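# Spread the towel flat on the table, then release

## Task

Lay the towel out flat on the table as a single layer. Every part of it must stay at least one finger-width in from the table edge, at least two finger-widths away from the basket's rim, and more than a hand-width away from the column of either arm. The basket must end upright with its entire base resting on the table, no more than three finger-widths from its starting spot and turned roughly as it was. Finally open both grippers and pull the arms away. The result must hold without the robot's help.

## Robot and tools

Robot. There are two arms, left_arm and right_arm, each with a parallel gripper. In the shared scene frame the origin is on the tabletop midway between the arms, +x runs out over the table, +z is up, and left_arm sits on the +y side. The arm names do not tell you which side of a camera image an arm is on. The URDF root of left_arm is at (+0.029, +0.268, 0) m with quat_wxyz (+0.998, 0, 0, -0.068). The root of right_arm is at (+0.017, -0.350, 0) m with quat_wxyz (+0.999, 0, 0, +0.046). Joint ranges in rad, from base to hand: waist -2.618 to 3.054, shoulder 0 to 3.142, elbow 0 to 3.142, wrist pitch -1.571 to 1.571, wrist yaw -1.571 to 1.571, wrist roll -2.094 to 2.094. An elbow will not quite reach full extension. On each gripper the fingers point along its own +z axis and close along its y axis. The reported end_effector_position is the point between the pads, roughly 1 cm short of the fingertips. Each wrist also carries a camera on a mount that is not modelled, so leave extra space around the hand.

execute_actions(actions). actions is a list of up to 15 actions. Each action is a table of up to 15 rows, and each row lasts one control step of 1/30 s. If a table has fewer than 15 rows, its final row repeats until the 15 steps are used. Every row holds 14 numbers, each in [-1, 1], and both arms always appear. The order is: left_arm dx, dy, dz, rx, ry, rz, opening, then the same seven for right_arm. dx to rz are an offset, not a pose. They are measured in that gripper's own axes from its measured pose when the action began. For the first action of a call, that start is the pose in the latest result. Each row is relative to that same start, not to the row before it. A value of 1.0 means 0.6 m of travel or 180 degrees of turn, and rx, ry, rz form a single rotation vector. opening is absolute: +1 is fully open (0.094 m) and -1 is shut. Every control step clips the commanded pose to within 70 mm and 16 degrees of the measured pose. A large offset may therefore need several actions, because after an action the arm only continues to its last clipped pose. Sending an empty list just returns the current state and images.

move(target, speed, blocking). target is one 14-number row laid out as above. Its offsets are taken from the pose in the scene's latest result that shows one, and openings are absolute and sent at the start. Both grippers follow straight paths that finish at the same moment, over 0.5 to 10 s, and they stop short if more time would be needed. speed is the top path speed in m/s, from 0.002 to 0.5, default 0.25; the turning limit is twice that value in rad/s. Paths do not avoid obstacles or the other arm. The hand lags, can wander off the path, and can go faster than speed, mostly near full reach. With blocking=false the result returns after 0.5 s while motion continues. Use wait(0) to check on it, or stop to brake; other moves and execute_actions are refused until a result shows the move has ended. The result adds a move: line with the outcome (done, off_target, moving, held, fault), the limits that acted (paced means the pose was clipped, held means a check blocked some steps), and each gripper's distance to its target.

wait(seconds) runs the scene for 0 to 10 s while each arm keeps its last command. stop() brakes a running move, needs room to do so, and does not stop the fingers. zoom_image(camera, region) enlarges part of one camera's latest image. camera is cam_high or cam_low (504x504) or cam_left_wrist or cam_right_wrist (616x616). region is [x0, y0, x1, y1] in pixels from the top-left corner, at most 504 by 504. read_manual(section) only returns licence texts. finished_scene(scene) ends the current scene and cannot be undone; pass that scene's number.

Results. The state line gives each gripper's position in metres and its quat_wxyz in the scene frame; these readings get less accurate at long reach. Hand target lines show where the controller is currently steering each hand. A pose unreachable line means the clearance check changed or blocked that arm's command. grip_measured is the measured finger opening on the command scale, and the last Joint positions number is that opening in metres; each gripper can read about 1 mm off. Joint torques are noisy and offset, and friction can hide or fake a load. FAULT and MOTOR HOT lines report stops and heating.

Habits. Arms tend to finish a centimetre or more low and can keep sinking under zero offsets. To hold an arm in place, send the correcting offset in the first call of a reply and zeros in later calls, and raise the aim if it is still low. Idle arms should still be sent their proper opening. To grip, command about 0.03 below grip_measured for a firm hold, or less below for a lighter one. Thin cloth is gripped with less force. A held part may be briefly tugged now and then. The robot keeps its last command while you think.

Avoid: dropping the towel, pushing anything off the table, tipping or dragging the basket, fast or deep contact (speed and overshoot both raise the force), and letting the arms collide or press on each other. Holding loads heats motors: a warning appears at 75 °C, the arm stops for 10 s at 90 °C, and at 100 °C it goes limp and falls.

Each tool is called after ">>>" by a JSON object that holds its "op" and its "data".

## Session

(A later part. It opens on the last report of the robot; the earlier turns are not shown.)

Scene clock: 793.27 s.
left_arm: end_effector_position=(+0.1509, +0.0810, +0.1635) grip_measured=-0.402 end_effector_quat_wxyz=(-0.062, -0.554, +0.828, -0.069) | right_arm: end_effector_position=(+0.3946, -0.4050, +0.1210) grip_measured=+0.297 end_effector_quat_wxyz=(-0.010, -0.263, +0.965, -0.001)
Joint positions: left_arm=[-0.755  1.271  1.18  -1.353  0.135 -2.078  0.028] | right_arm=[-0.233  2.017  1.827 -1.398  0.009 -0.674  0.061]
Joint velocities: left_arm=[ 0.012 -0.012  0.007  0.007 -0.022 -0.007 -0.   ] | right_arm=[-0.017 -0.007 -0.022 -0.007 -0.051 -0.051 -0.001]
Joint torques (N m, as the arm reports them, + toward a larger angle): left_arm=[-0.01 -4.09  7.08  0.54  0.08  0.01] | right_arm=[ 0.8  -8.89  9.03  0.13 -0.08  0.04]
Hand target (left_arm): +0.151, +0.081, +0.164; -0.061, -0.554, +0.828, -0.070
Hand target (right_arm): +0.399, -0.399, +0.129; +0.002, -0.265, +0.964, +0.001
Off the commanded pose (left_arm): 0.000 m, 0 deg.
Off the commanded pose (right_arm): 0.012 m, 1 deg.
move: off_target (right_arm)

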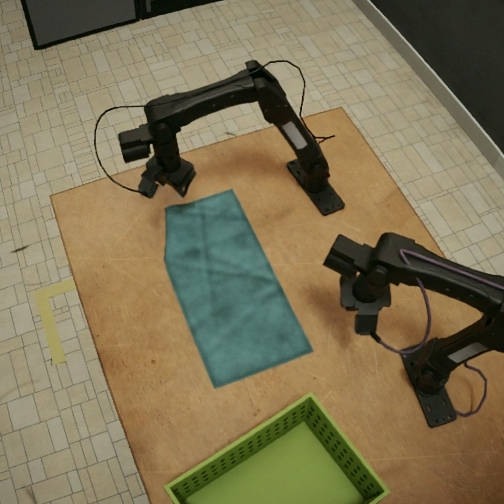

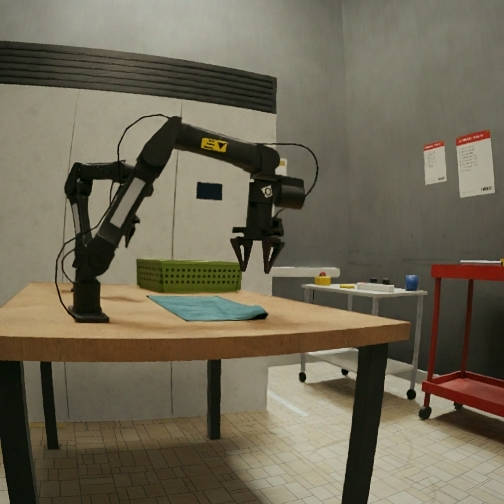

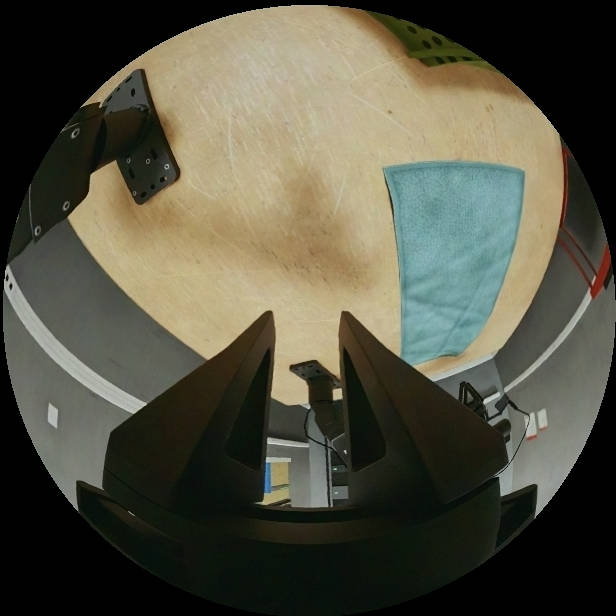

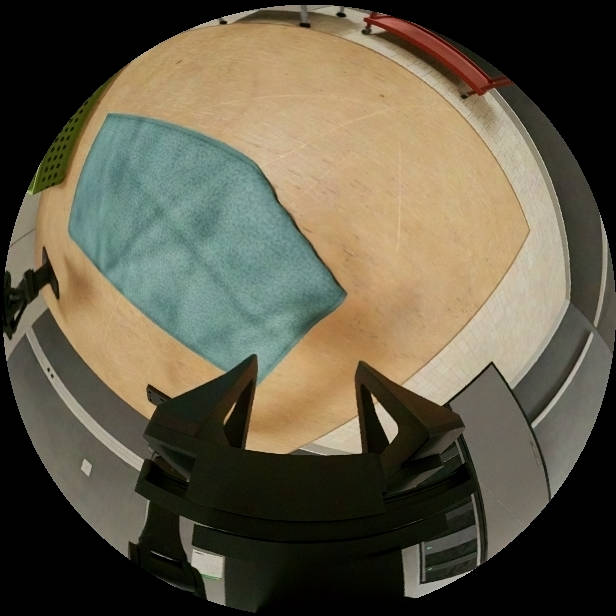

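>>> {"op": "move", "data": {"target": [0,0,0,0,0,0,-0.4,-0.027,-0.022,0.1,0,0,0,0.3], "speed": 0.1}}

Scene clock: 799.60 s.
left_arm: end_effector_position=(+0.1509, +0.0810, +0.1635) grip_measured=-0.402 end_effector_quat_wxyz=(-0.062, -0.554, +0.828, -0.069) | right_arm: end_effector_position=(+0.4116, -0.4073, +0.0618) grip_measured=+0.297 end_effector_quat_wxyz=(-0.013, -0.262, +0.965, +0.001)
Joint positions: left_arm=[-0.755  1.271  1.18  -1.353  0.135 -2.078  0.028] | right_arm=[-0.233  2.109  1.729 -1.216  0.009 -0.673  0.061]
Joint velocities: left_arm=[-0.007 -0.032  0.007  0.051 -0.022 -0.007  0.001] | right_arm=[-0.007 -0.002 -0.012  0.007  0.007  0.037 -0.   ]
Joint torques (N m, as the arm reports them, + toward a larger angle): left_arm=[-0.04 -4.17  7.07  0.51  0.1   0.04] | right_arm=[-0.12 -9.29  5.83  0.23  0.01 -0.03]
Hand target (left_arm): +0.151, +0.081, +0.164; -0.062, -0.554, +0.828, -0.069
Hand target (right_arm): +0.413, -0.408, +0.061; -0.010, -0.263, +0.965, -0.001
Off the commanded pose (left_arm): 0.000 m, 0 deg.
Off the commanded pose (right_arm): 0.003 m, 0 deg.
move: done

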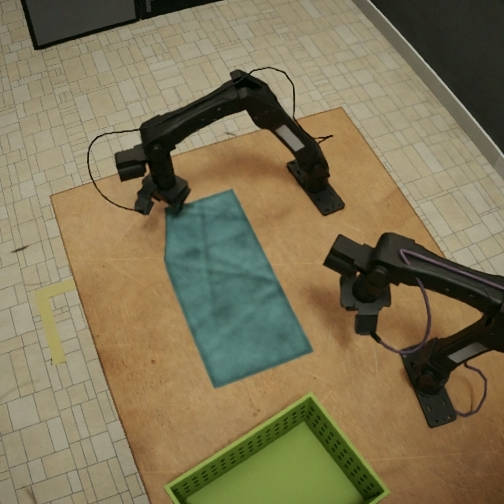

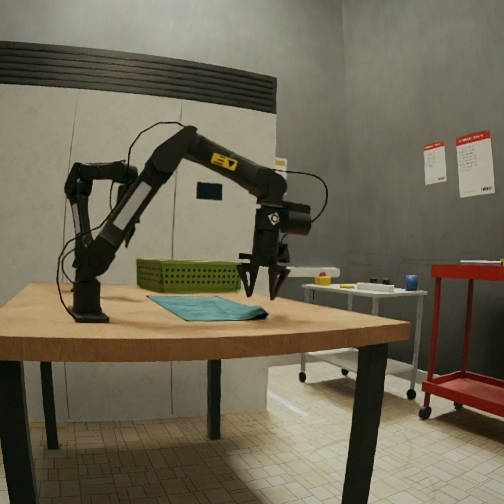

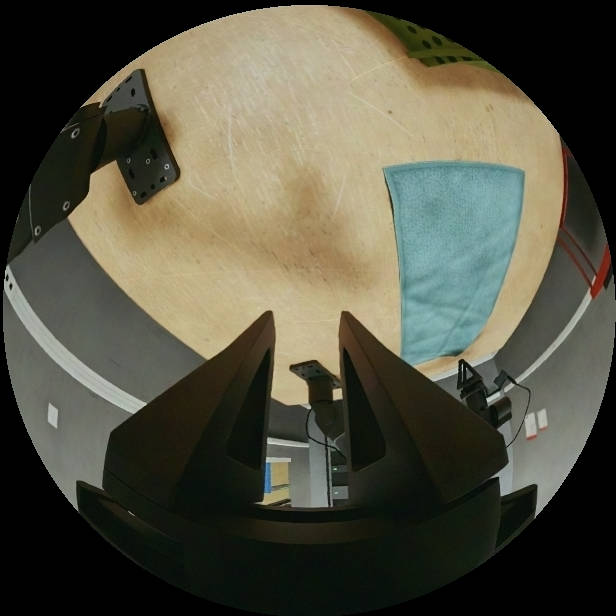

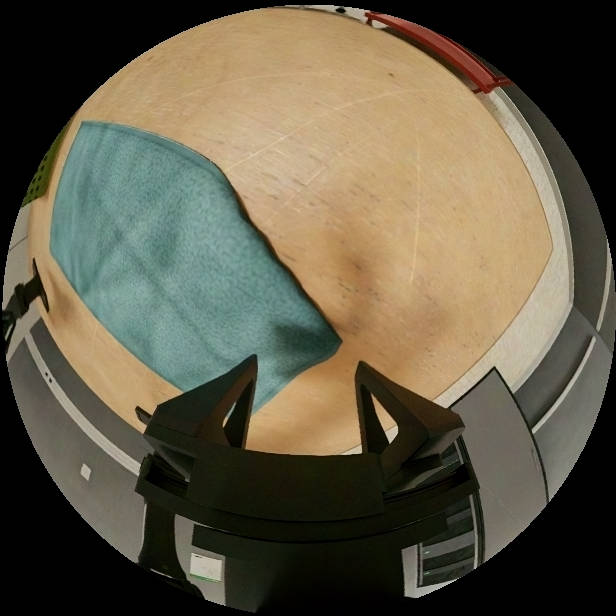

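>>> {"op": "move", "data": {"target": [0,0,0,0,0,0,-0.4,0,0,0.06,0,0,0,0.3], "speed": 0.06}}

Scene clock: 804.17 s.
left_arm: end_effector_position=(+0.1509, +0.0810, +0.1635) grip_measured=-0.402 end_effector_quat_wxyz=(-0.062, -0.554, +0.828, -0.069) | right_arm: end_effector_position=(+0.4085, -0.4069, +0.0273) grip_measured=+0.297 end_effector_quat_wxyz=(-0.017, -0.262, +0.965, +0.003)
Joint positions: left_arm=[-0.755  1.271  1.18  -1.353  0.135 -2.078  0.028] | right_arm=[-0.233  2.132  1.625 -1.097  0.009 -0.673  0.061]
Joint velocities: left_arm=[ 0.002 -0.007  0.007 -0.007  0.037 -0.051 -0.001] | right_arm=[ 0.012 -0.027 -0.012 -0.051  0.051 -0.037 -0.   ]
Joint torques (N m, as the arm reports them, + toward a larger angle): left_arm=[ 0.   -4.19  7.13  0.52  0.11  0.02] | right_arm=[-0.03 -9.36  5.79  0.21  0.01 -0.01]
Hand target (left_arm): +0.151, +0.081, +0.164; -0.062, -0.554, +0.828, -0.069
Hand target (right_arm): +0.410, -0.407, +0.026; -0.013, -0.262, +0.965, +0.001
Off the commanded pose (left_arm): 0.000 m, 0 deg.
Off the commanded pose (right_arm): 0.003 m, 0 deg.
move: done

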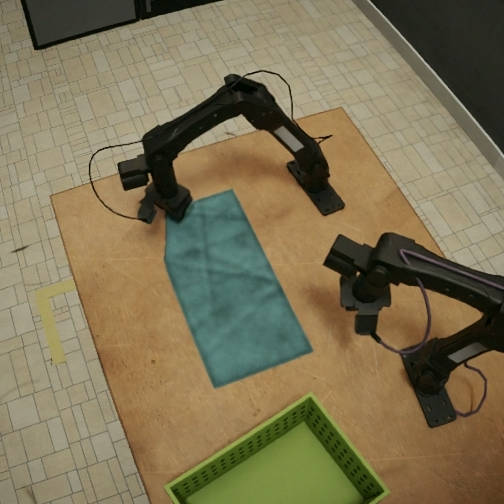

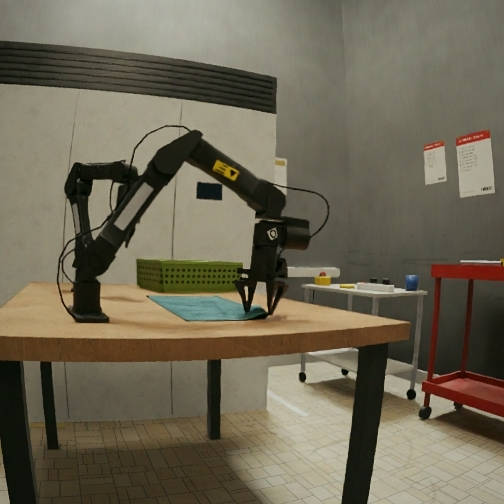

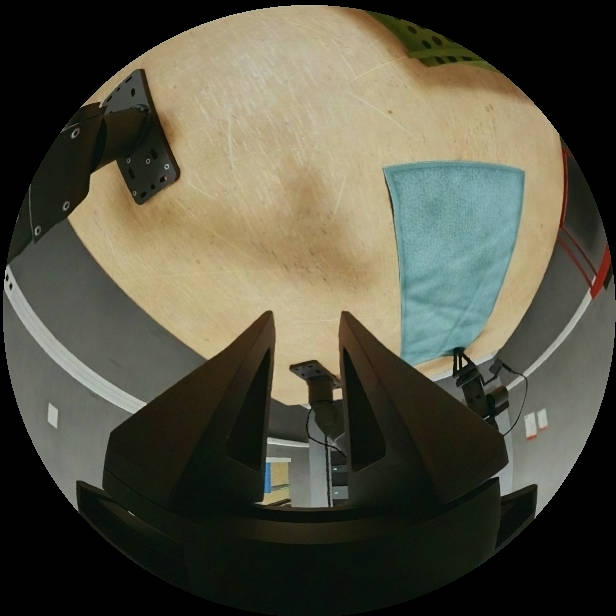

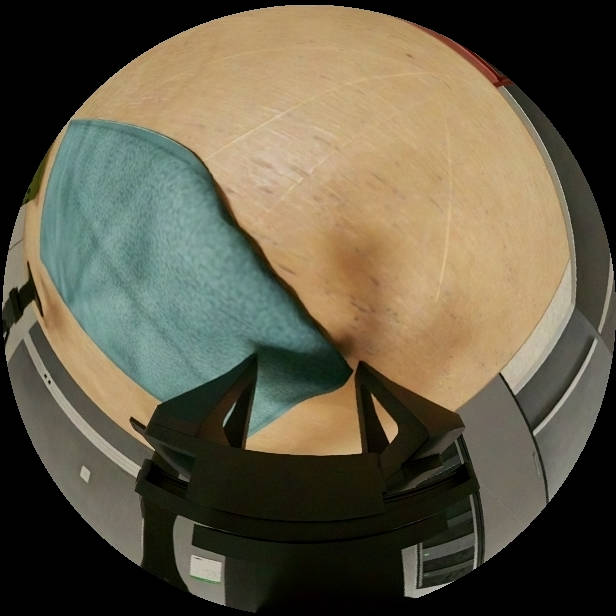

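>>> {"op": "execute_actions", "data": {"actions": [[[0,0,0,0,0,0,-0.4,-0.004,-0.018,-0.005,0,0,0,0.3]],[[0,0,0,0,0,0,-0.4,0,0,0,0,0,0,0.3]]]}}

Scene clock: 808.23 s.
left_arm: end_effector_position=(+0.1509, +0.0810, +0.1635) grip_measured=-0.402 end_effector_quat_wxyz=(-0.062, -0.554, +0.828, -0.069) | right_arm: end_effector_position=(+0.4111, -0.4099, +0.0250) grip_measured=+0.297 end_effector_quat_wxyz=(-0.022, -0.264, +0.964, +0.005)
Joint positions: left_arm=[-0.755  1.271  1.18  -1.353  0.135 -2.078  0.028] | right_arm=[-0.24   2.157  1.655 -1.113  0.009 -0.683  0.061]
Joint velocities: left_arm=[ 0.007 -0.012 -0.017 -0.007  0.007  0.007  0.001] | right_arm=[-0.017 -0.002  0.007  0.037  0.007 -0.051 -0.001]
Joint torques (N m, as the arm reports them, + toward a larger angle): left_arm=[ 0.02 -4.19  7.13  0.5   0.09  0.01] | right_arm=[-0.01 -9.53  6.06  0.12  0.01  0.  ]
Hand target (left_arm): +0.151, +0.081, +0.164; -0.062, -0.554, +0.828, -0.069
Hand target (right_arm): +0.411, -0.410, +0.025; -0.022, -0.264, +0.964, +0.005
Off the commanded pose (left_arm): 0.000 m, 0 deg.
Off the commanded pose (right_arm): 0.000 m, 0 deg.

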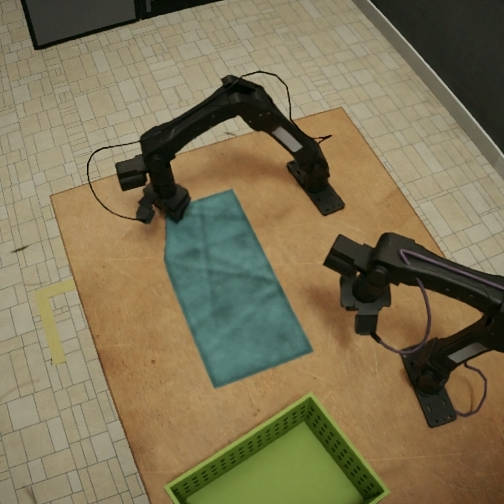

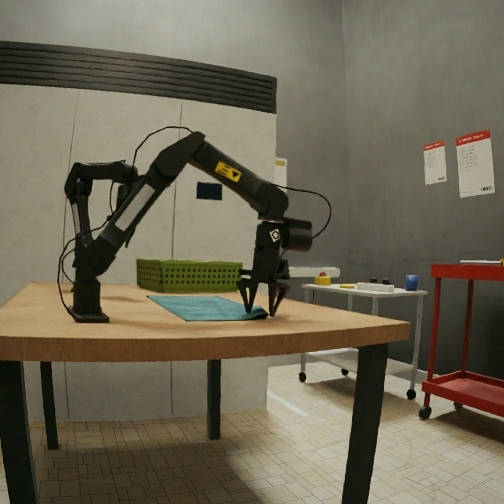

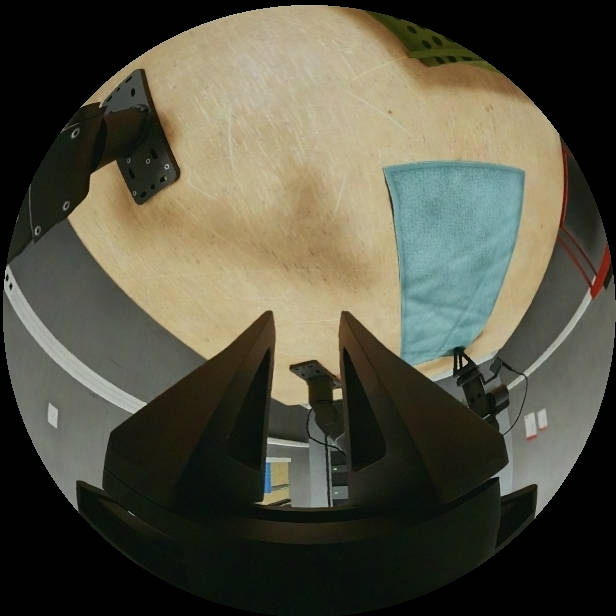

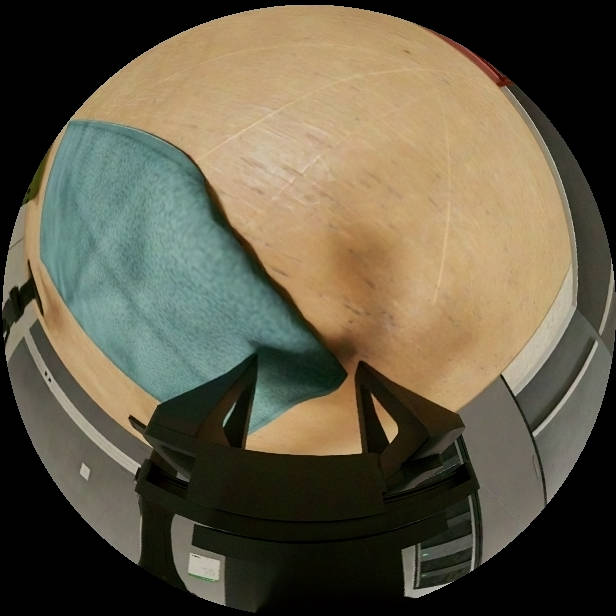

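>>> {"op": "execute_actions", "data": {"actions": [[[0,0,0,0,0,0,-0.4,-0.005,-0.022,-0.008,0,0,0,0.3]],[[0,0,0,0,0,0,-0.4,0,0,0,0,0,0,0.3]]]}}

Scene clock: 810.90 s.
left_arm: end_effector_position=(+0.1509, +0.0810, +0.1635) grip_measured=-0.402 end_effector_quat_wxyz=(-0.062, -0.554, +0.828, -0.069) | right_arm: end_effector_position=(+0.4158, -0.4149, +0.0246) grip_measured=+0.298 end_effector_quat_wxyz=(-0.027, -0.265, +0.964, +0.007)
Joint positions: left_arm=[-0.755  1.271  1.18  -1.353  0.135 -2.078  0.028] | right_arm=[-0.25   2.189  1.705 -1.142  0.009 -0.696  0.061]
Joint velocities: left_arm=[ 0.012  0.002 -0.007  0.007 -0.051 -0.051  0.   ] | right_arm=[-0.022  0.002 -0.022  0.022 -0.007 -0.007  0.001]
Joint torques (N m, as the arm reports them, + toward a larger angle): left_arm=[-0.02 -4.18  7.21  0.55  0.1   0.01] | right_arm=[-0.02 -9.75  6.05  0.11  0.01 -0.01]
Hand target (left_arm): +0.151, +0.081, +0.164; -0.062, -0.554, +0.828, -0.069
Hand target (right_arm): +0.416, -0.415, +0.025; -0.027, -0.265, +0.964, +0.007
Off the commanded pose (left_arm): 0.000 m, 0 deg.
Off the commanded pose (right_arm): 0.000 m, 0 deg.

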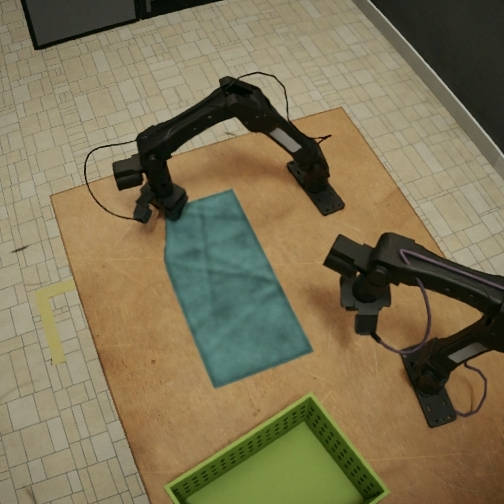

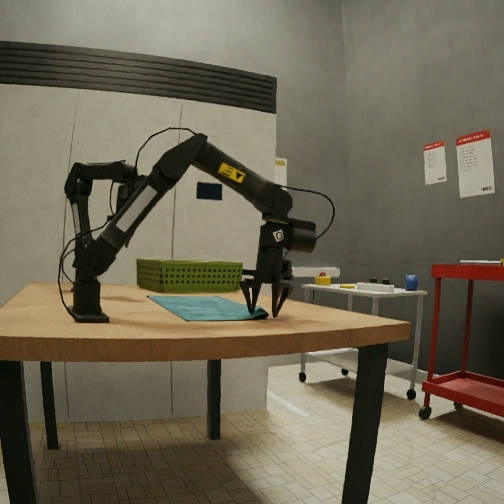

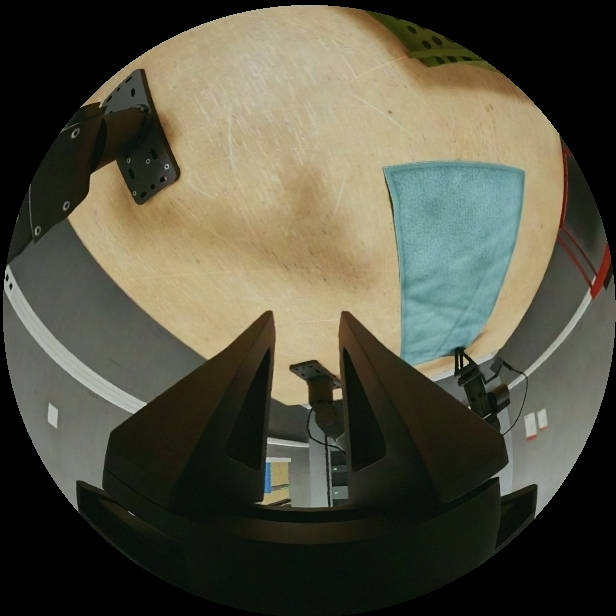

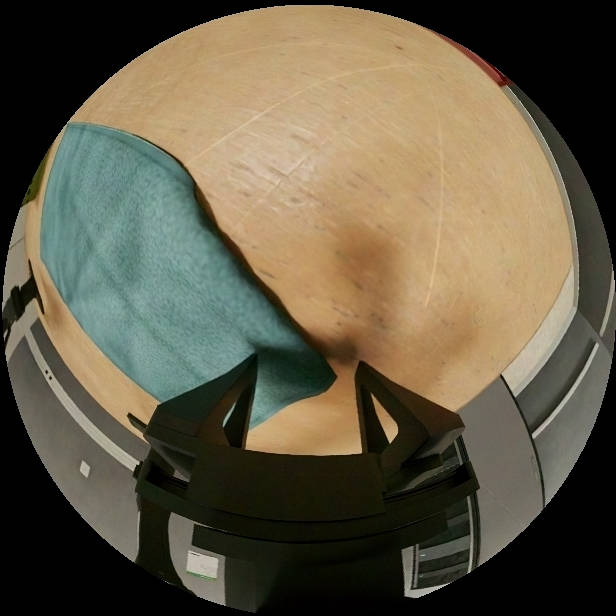

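>>> {"op": "execute_actions", "data": {"actions": [[[0,0,0,0,0,0,-0.4,0,0,0.045,0,0,0,0.3]],[[0,0,0,0,0,0,-0.4,0,0,0.035,0,0,0,0.2],[0,0,0,0,0,0,-0.4,0,0,0.035,0,0,0,0.1],[0,0,0,0,0,0,-0.4,0,0,0.035,0,0,0,0.0],[0,0,0,0,0,0,-0.4,0,0,0.035,0,0,0,-0.1],[0,0,0,0,0,0,-0.4,0,0,0.035,0,0,0,-0.2],[0,0,0,0,0,0,-0.4,0,0,0.035,0,0,0,-0.3],[0,0,0,0,0,0,-0.4,0,0,0.035,0,0,0,-0.4],[0,0,0,0,0,0,-0.4,0,0,0.035,0,0,0,-0.5]],[[0,0,0,0,0,0,-0.4,0,0,0.035,0,0,0,-0.6],[0,0,0,0,0,0,-0.4,0,0,0.035,0,0,0,-0.7],[0,0,0,0,0,0,-0.4,0,0,0.035,0,0,0,-0.8],[0,0,0,0,0,0,-0.4,0,0,0.035,0,0,0,-0.9],[0,0,0,0,0,0,-0.4,0,0,0.035,0,0,0,-1]]]}}

Scene clock: 818.20 s.
left_arm: end_effector_position=(+0.1509, +0.0810, +0.1635) grip_measured=-0.402 end_effector_quat_wxyz=(-0.062, -0.554, +0.828, -0.069) | right_arm: end_effector_position=(+0.4076, -0.4000, +0.0175) grip_measured=-0.919 end_effector_quat_wxyz=(-0.018, -0.265, +0.963, +0.044)
Joint positions: left_arm=[-0.755  1.271  1.18  -1.353  0.135 -2.078  0.028] | right_arm=[-0.25   2.171  1.644 -1.113 -0.065 -0.697  0.004]
Joint velocities: left_arm=[ 0.002 -0.002 -0.007  0.037 -0.022  0.037 -0.   ] | right_arm=[-0.007 -0.017  0.002 -0.007  0.007 -0.007 -0.001]
Joint torques (N m, as the arm reports them, + toward a larger angle): left_arm=[-0.04 -4.18  7.18  0.53  0.1   0.02] | right_arm=[ 0.19 -7.46  1.95  0.73  0.16  0.01]
Hand target (left_arm): +0.151, +0.081, +0.164; -0.062, -0.554, +0.828, -0.069
Hand target (right_arm): +0.408, -0.403, -0.003; -0.021, -0.265, +0.963, +0.033
Off the commanded pose (left_arm): 0.000 m, 0 deg.
Off the commanded pose (right_arm): 0.022 m, 1 deg.

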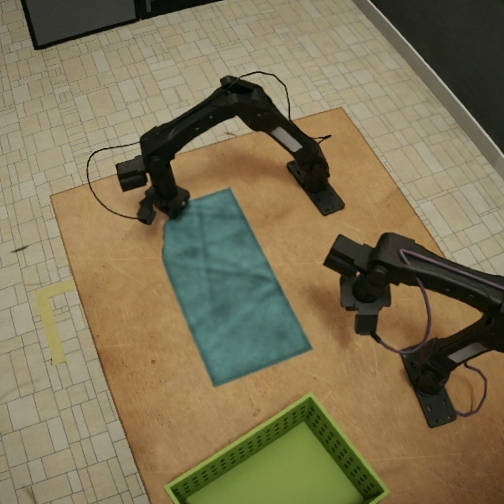

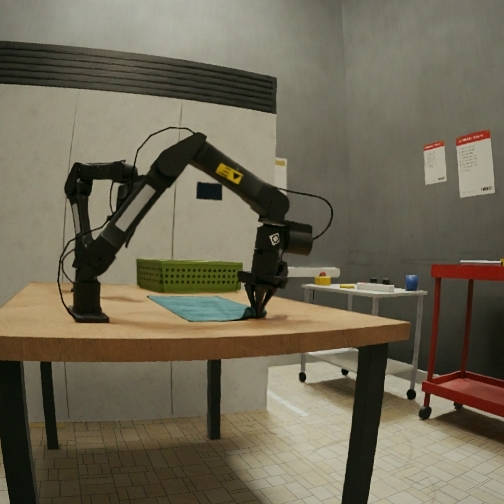

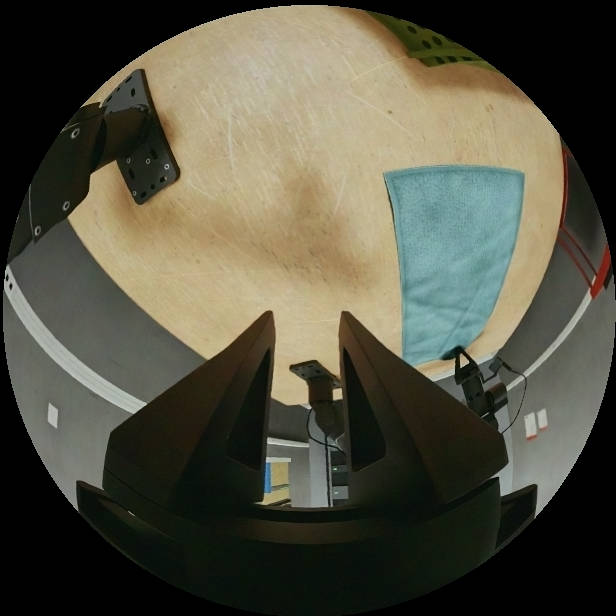

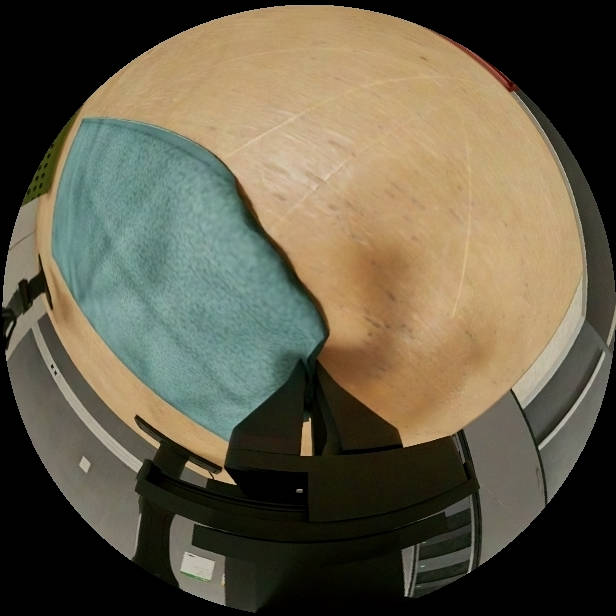

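>>> {"op": "move", "data": {"target": [0,0,0,0,0,0,-0.4,0,0,-0.13,0,0,0,-1], "speed": 0.06}}

Scene clock: 821.10 s.
left_arm: end_effector_position=(+0.1509, +0.0810, +0.1635) grip_measured=-0.402 end_effector_quat_wxyz=(-0.062, -0.554, +0.828, -0.069) | right_arm: end_effector_position=(+0.4092, -0.4002, +0.0819) grip_measured=-0.919 end_effector_quat_wxyz=(-0.033, -0.267, +0.962, +0.051)
Joint positions: left_arm=[-0.755  1.271  1.18  -1.353  0.135 -2.078  0.028] | right_arm=[-0.25   2.168  1.896 -1.401 -0.065 -0.702  0.004]
Joint velocities: left_arm=[-0.002  0.002 -0.012 -0.037  0.022  0.081 -0.001] | right_arm=[ 0.012  0.002  0.017 -0.037 -0.007 -0.066 -0.001]
Joint torques (N m, as the arm reports them, + toward a larger angle): left_arm=[ 0.09 -4.15  7.18  0.51  0.12  0.03] | right_arm=[ -0.94 -10.88   8.79  -0.07  -0.01  -0.08]
Hand target (left_arm): +0.151, +0.081, +0.164; -0.062, -0.554, +0.828, -0.069
Hand target (right_arm): +0.413, -0.406, +0.095; -0.018, -0.264, +0.963, +0.044
Off the commanded pose (left_arm): 0.000 m, 0 deg.
Off the commanded pose (right_arm): 0.015 m, 2 deg.
move: off_target (right_arm)

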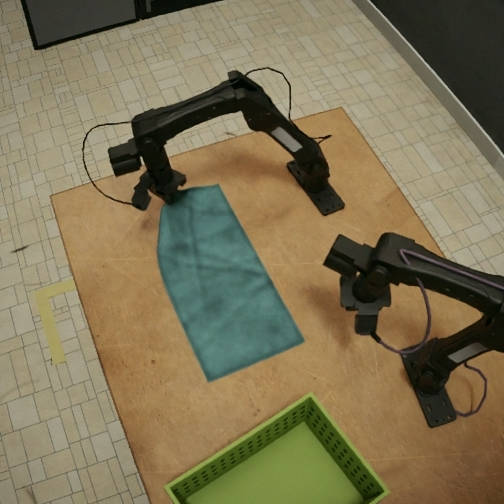

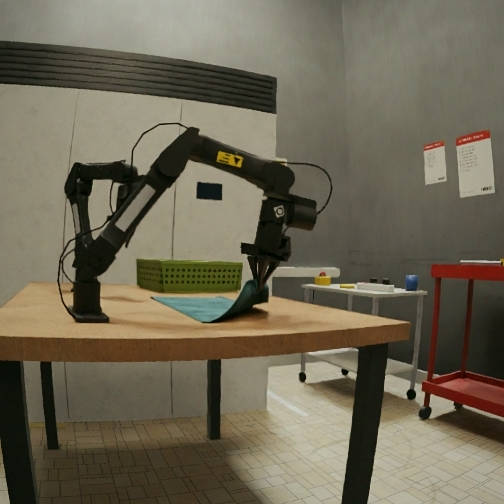

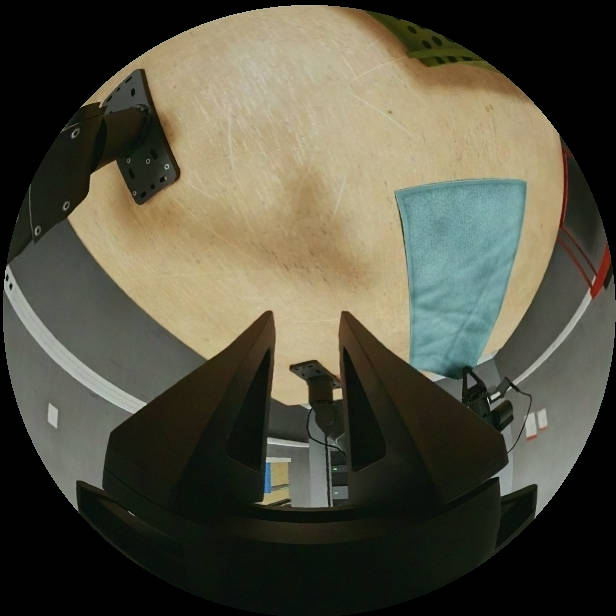

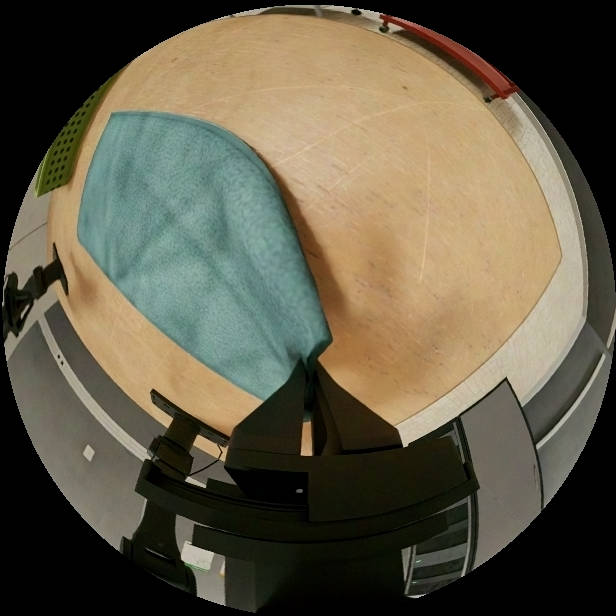

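>>> {"op": "zoom_image", "data": {"camera": "cam_low", "region": [140, 230, 300, 340]}}

>>> {"op": "zoom_image", "data": {"camera": "cam_high", "region": [100, 150, 300, 350]}}

Region (140, 230, 300, 340) of cam_low's 504x504 image, scaled by 3.150, with more detail than that image has; it fills the top 346 rows of this view, and the rest is white.

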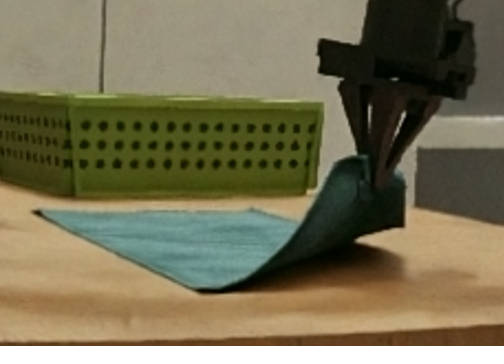

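Region (100, 150, 300, 350) of cam_high's 504x504 image, scaled by 2.520, with more detail than that image has.

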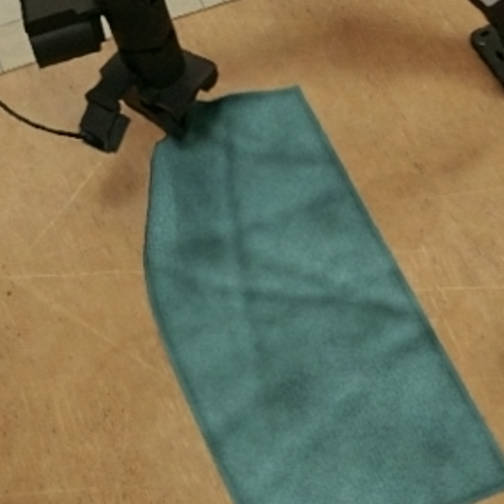

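>>> {"op": "move", "data": {"target": [0,0,0,0,0,0,-0.4,0.015,0.025,0.045,0,0,0,-1], "speed": 0.05}}

>>> {"op": "zoom_image", "data": {"camera": "cam_low", "region": [140, 230, 300, 340]}}

Scene clock: 830.20 s.
left_arm: end_effector_position=(+0.1509, +0.0810, +0.1635) grip_measured=-0.402 end_effector_quat_wxyz=(-0.062, -0.554, +0.828, -0.069) | right_arm: end_effector_position=(+0.3871, -0.3938, +0.0464) grip_measured=-0.919 end_effector_quat_wxyz=(-0.052, -0.263, +0.962, +0.059)
Joint positions: left_arm=[-0.755  1.271  1.18  -1.353  0.135 -2.078  0.028] | right_arm=[-0.242  2.133  1.693 -1.274 -0.065 -0.69   0.004]
Joint velocities: left_arm=[ 0.007 -0.002  0.007  0.007 -0.007 -0.022 -0.001] | right_arm=[ 0.007  0.012 -0.007 -0.051  0.051 -0.066 -0.001]
Joint torques (N m, as the arm reports them, + toward a larger angle): left_arm=[-0.03 -4.19  7.12  0.52  0.11 -0.01] | right_arm=[  0.58 -12.09   5.17   0.07  -0.05   0.08]
Hand target (left_arm): +0.151, +0.081, +0.164; -0.062, -0.554, +0.828, -0.069
Hand target (right_arm): +0.391, -0.390, +0.057; -0.033, -0.267, +0.962, +0.051
Off the commanded pose (left_arm): 0.000 m, 0 deg.
Off the commanded pose (right_arm): 0.012 m, 2 deg.
move: off_target (right_arm)

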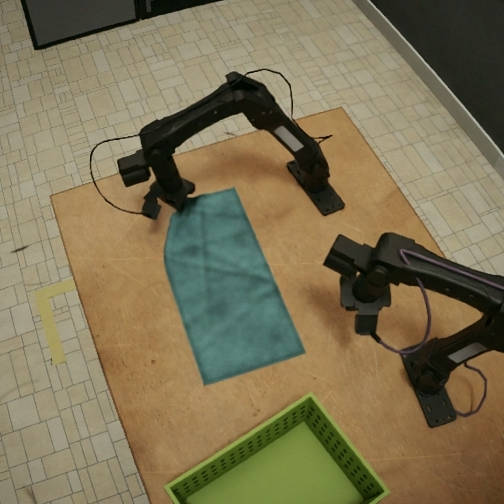

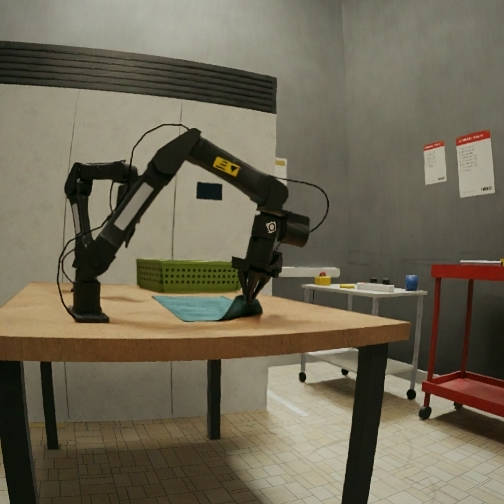

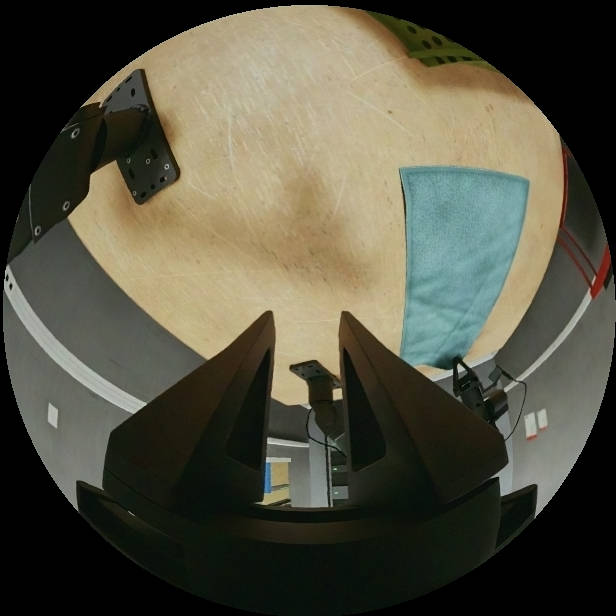

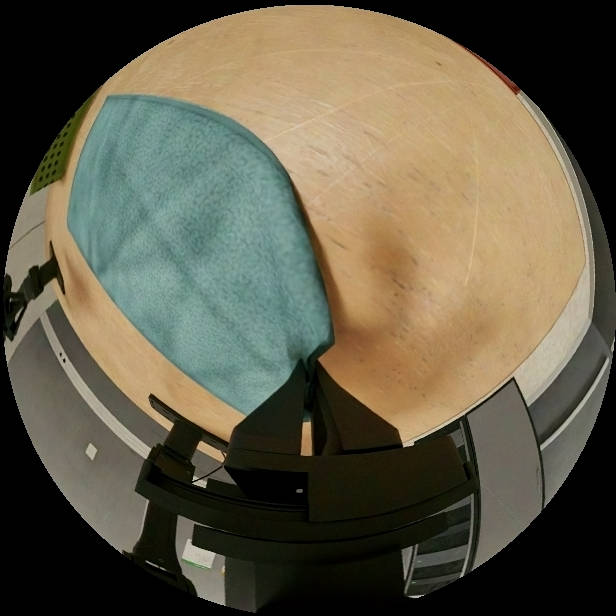

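Region (140, 230, 300, 340) of cam_low's 504x504 image, scaled by 3.150, with more detail than that image has; it fills the top 346 rows of this view, and the rest is white.

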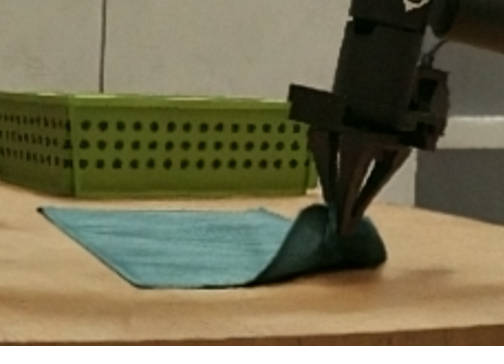

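>>> {"op": "zoom_image", "data": {"camera": "cam_high", "region": [100, 150, 350, 400]}}

Region (100, 150, 350, 400) of cam_high's 504x504 image, scaled by 2.016, with more detail than that image has.

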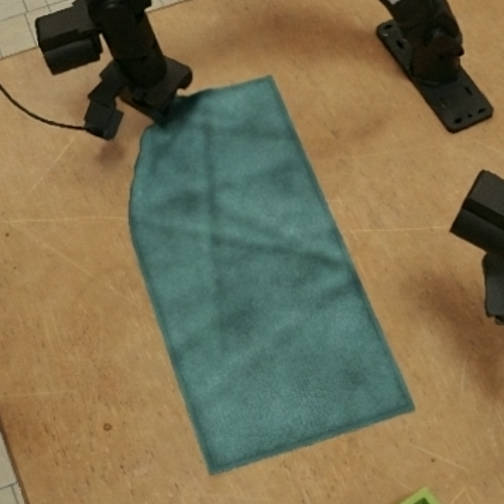

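>>> {"op": "move", "data": {"target": [0,0,0,0,0,0,-0.4,0,0,-0.17,0,0,0,-1], "speed": 0.06}}

>>> {"op": "zoom_image", "data": {"camera": "cam_low", "region": [140, 210, 300, 340]}}

Scene clock: 849.23 s.
left_arm: end_effector_position=(+0.1509, +0.0810, +0.1635) grip_measured=-0.402 end_effector_quat_wxyz=(-0.062, -0.554, +0.828, -0.069) | right_arm: end_effector_position=(+0.3988, -0.3981, +0.1279) grip_measured=-0.919 end_effector_quat_wxyz=(-0.029, -0.263, +0.963, +0.049)
Joint positions: left_arm=[-0.755  1.271  1.18  -1.353  0.135 -2.078  0.028] | right_arm=[-0.248  2.119  2.002 -1.548 -0.065 -0.694  0.004]
Joint velocities: left_arm=[ 0.012 -0.017 -0.022 -0.022 -0.095 -0.051  0.   ] | right_arm=[-0.007  0.002 -0.022 -0.007  0.037 -0.022  0.   ]
Joint torques (N m, as the arm reports them, + toward a larger angle): left_arm=[ 0.04 -4.19  7.16  0.53  0.1   0.02] | right_arm=[ -0.81 -11.77   8.84  -0.04  -0.01  -0.08]
Hand target (left_arm): +0.151, +0.081, +0.164; -0.062, -0.554, +0.828, -0.069
Hand target (right_arm): +0.401, -0.403, +0.146; -0.006, -0.262, +0.964, +0.038
Off the commanded pose (left_arm): 0.000 m, 0 deg.
Off the commanded pose (right_arm): 0.020 m, 3 deg.
joint sent to its limit (right arm) — the command would take joint 4 (wrist pitch) past its lower limit, so that joint was sent only as far as its limit.
move: off_target (right_arm)

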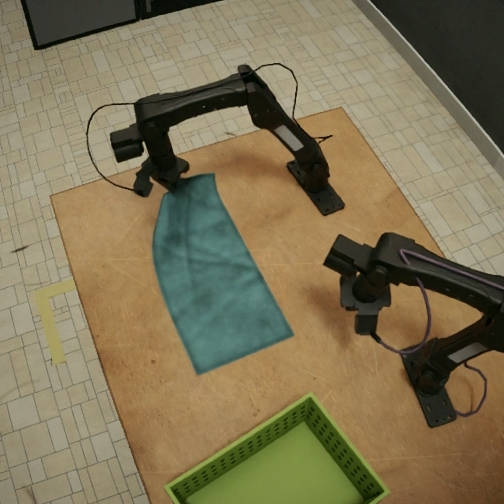

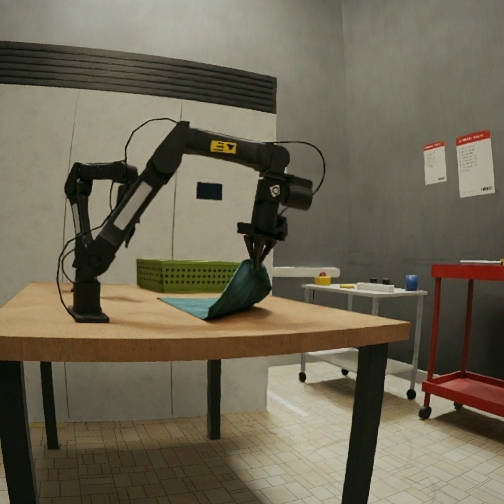

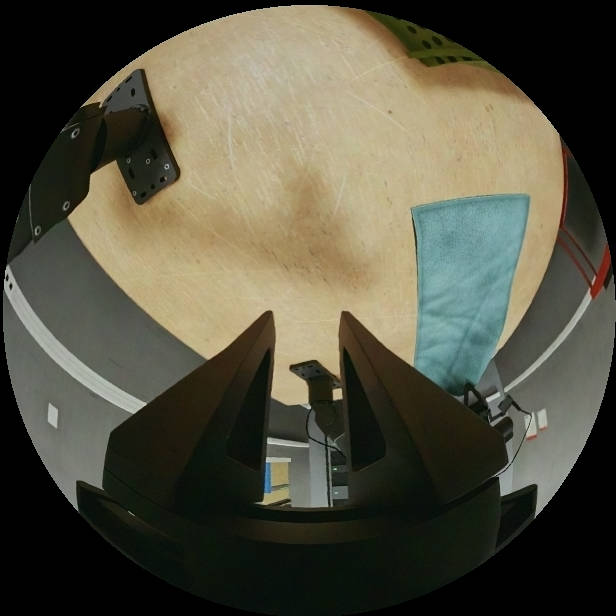

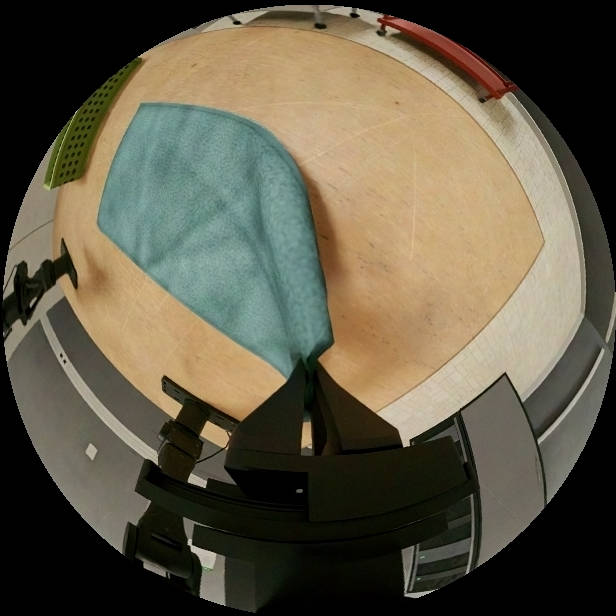

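Region (140, 210, 300, 340) of cam_low's 504x504 image, scaled by 3.150, with more detail than that image has; it fills the top 410 rows of this view, and the rest is white.

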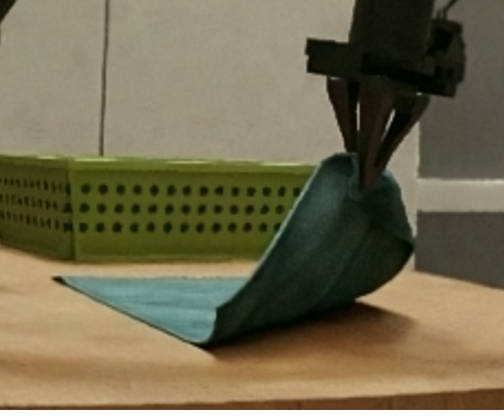

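>>> {"op": "move", "data": {"target": [0,0,0,0,0,0,-0.4,0.008,0.014,0.1,0,0,0,-1], "speed": 0.04}}

>>> {"op": "zoom_image", "data": {"camera": "cam_low", "region": [140, 210, 300, 340]}}

Scene clock: 855.90 s.
left_arm: end_effector_position=(+0.1509, +0.0810, +0.1635) grip_measured=-0.402 end_effector_quat_wxyz=(-0.062, -0.554, +0.828, -0.069) | right_arm: end_effector_position=(+0.3803, -0.3922, +0.0577) grip_measured=-0.919 end_effector_quat_wxyz=(-0.051, -0.259, +0.963, +0.058)
Joint positions: left_arm=[-0.755  1.271  1.18  -1.353  0.135 -2.078  0.028] | right_arm=[-0.24   2.094  1.679 -1.296 -0.065 -0.68   0.004]
Joint velocities: left_arm=[-0.012 -0.002  0.007  0.037  0.051 -0.007  0.001] | right_arm=[-0.027 -0.007 -0.002 -0.007 -0.007 -0.037  0.001]
Joint torques (N m, as the arm reports them, + toward a larger angle): left_arm=[ 0.02 -4.21  7.17  0.53  0.08  0.01] | right_arm=[  0.81 -12.08   5.22   0.1   -0.05   0.06]
Hand target (left_arm): +0.151, +0.081, +0.164; -0.062, -0.554, +0.828, -0.069
Hand target (right_arm): +0.384, -0.388, +0.069; -0.029, -0.263, +0.963, +0.050
Off the commanded pose (left_arm): 0.000 m, 0 deg.
Off the commanded pose (right_arm): 0.013 m, 3 deg.
move: off_target (right_arm)

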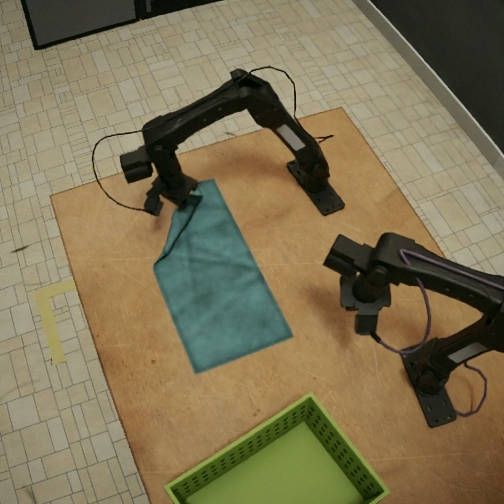

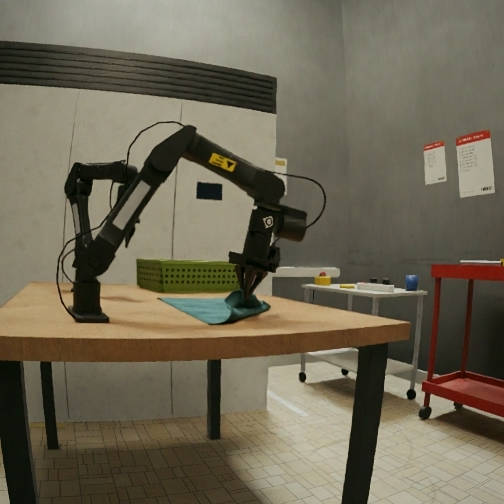

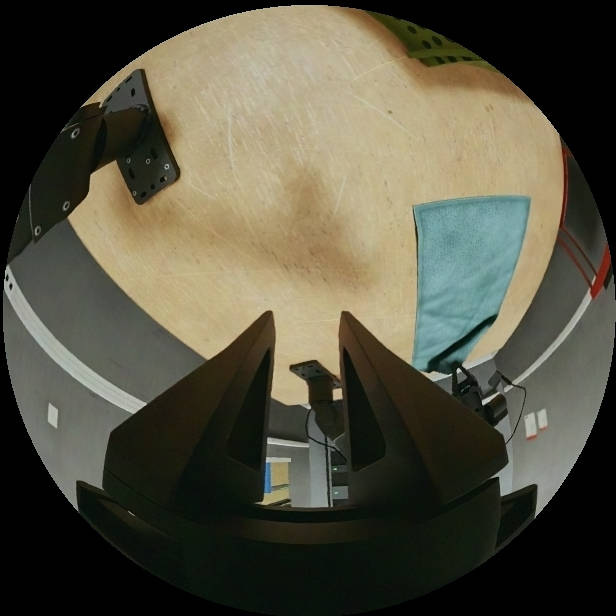

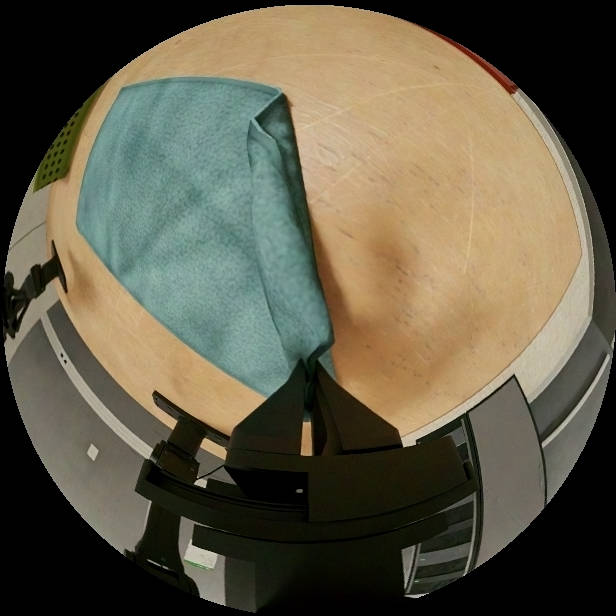

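Region (140, 210, 300, 340) of cam_low's 504x504 image, scaled by 3.150, with more detail than that image has; it fills the top 410 rows of this view, and the rest is white.

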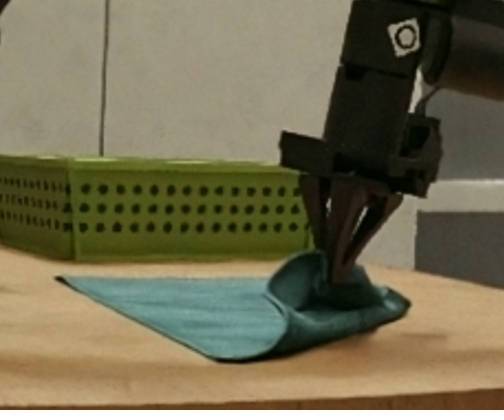

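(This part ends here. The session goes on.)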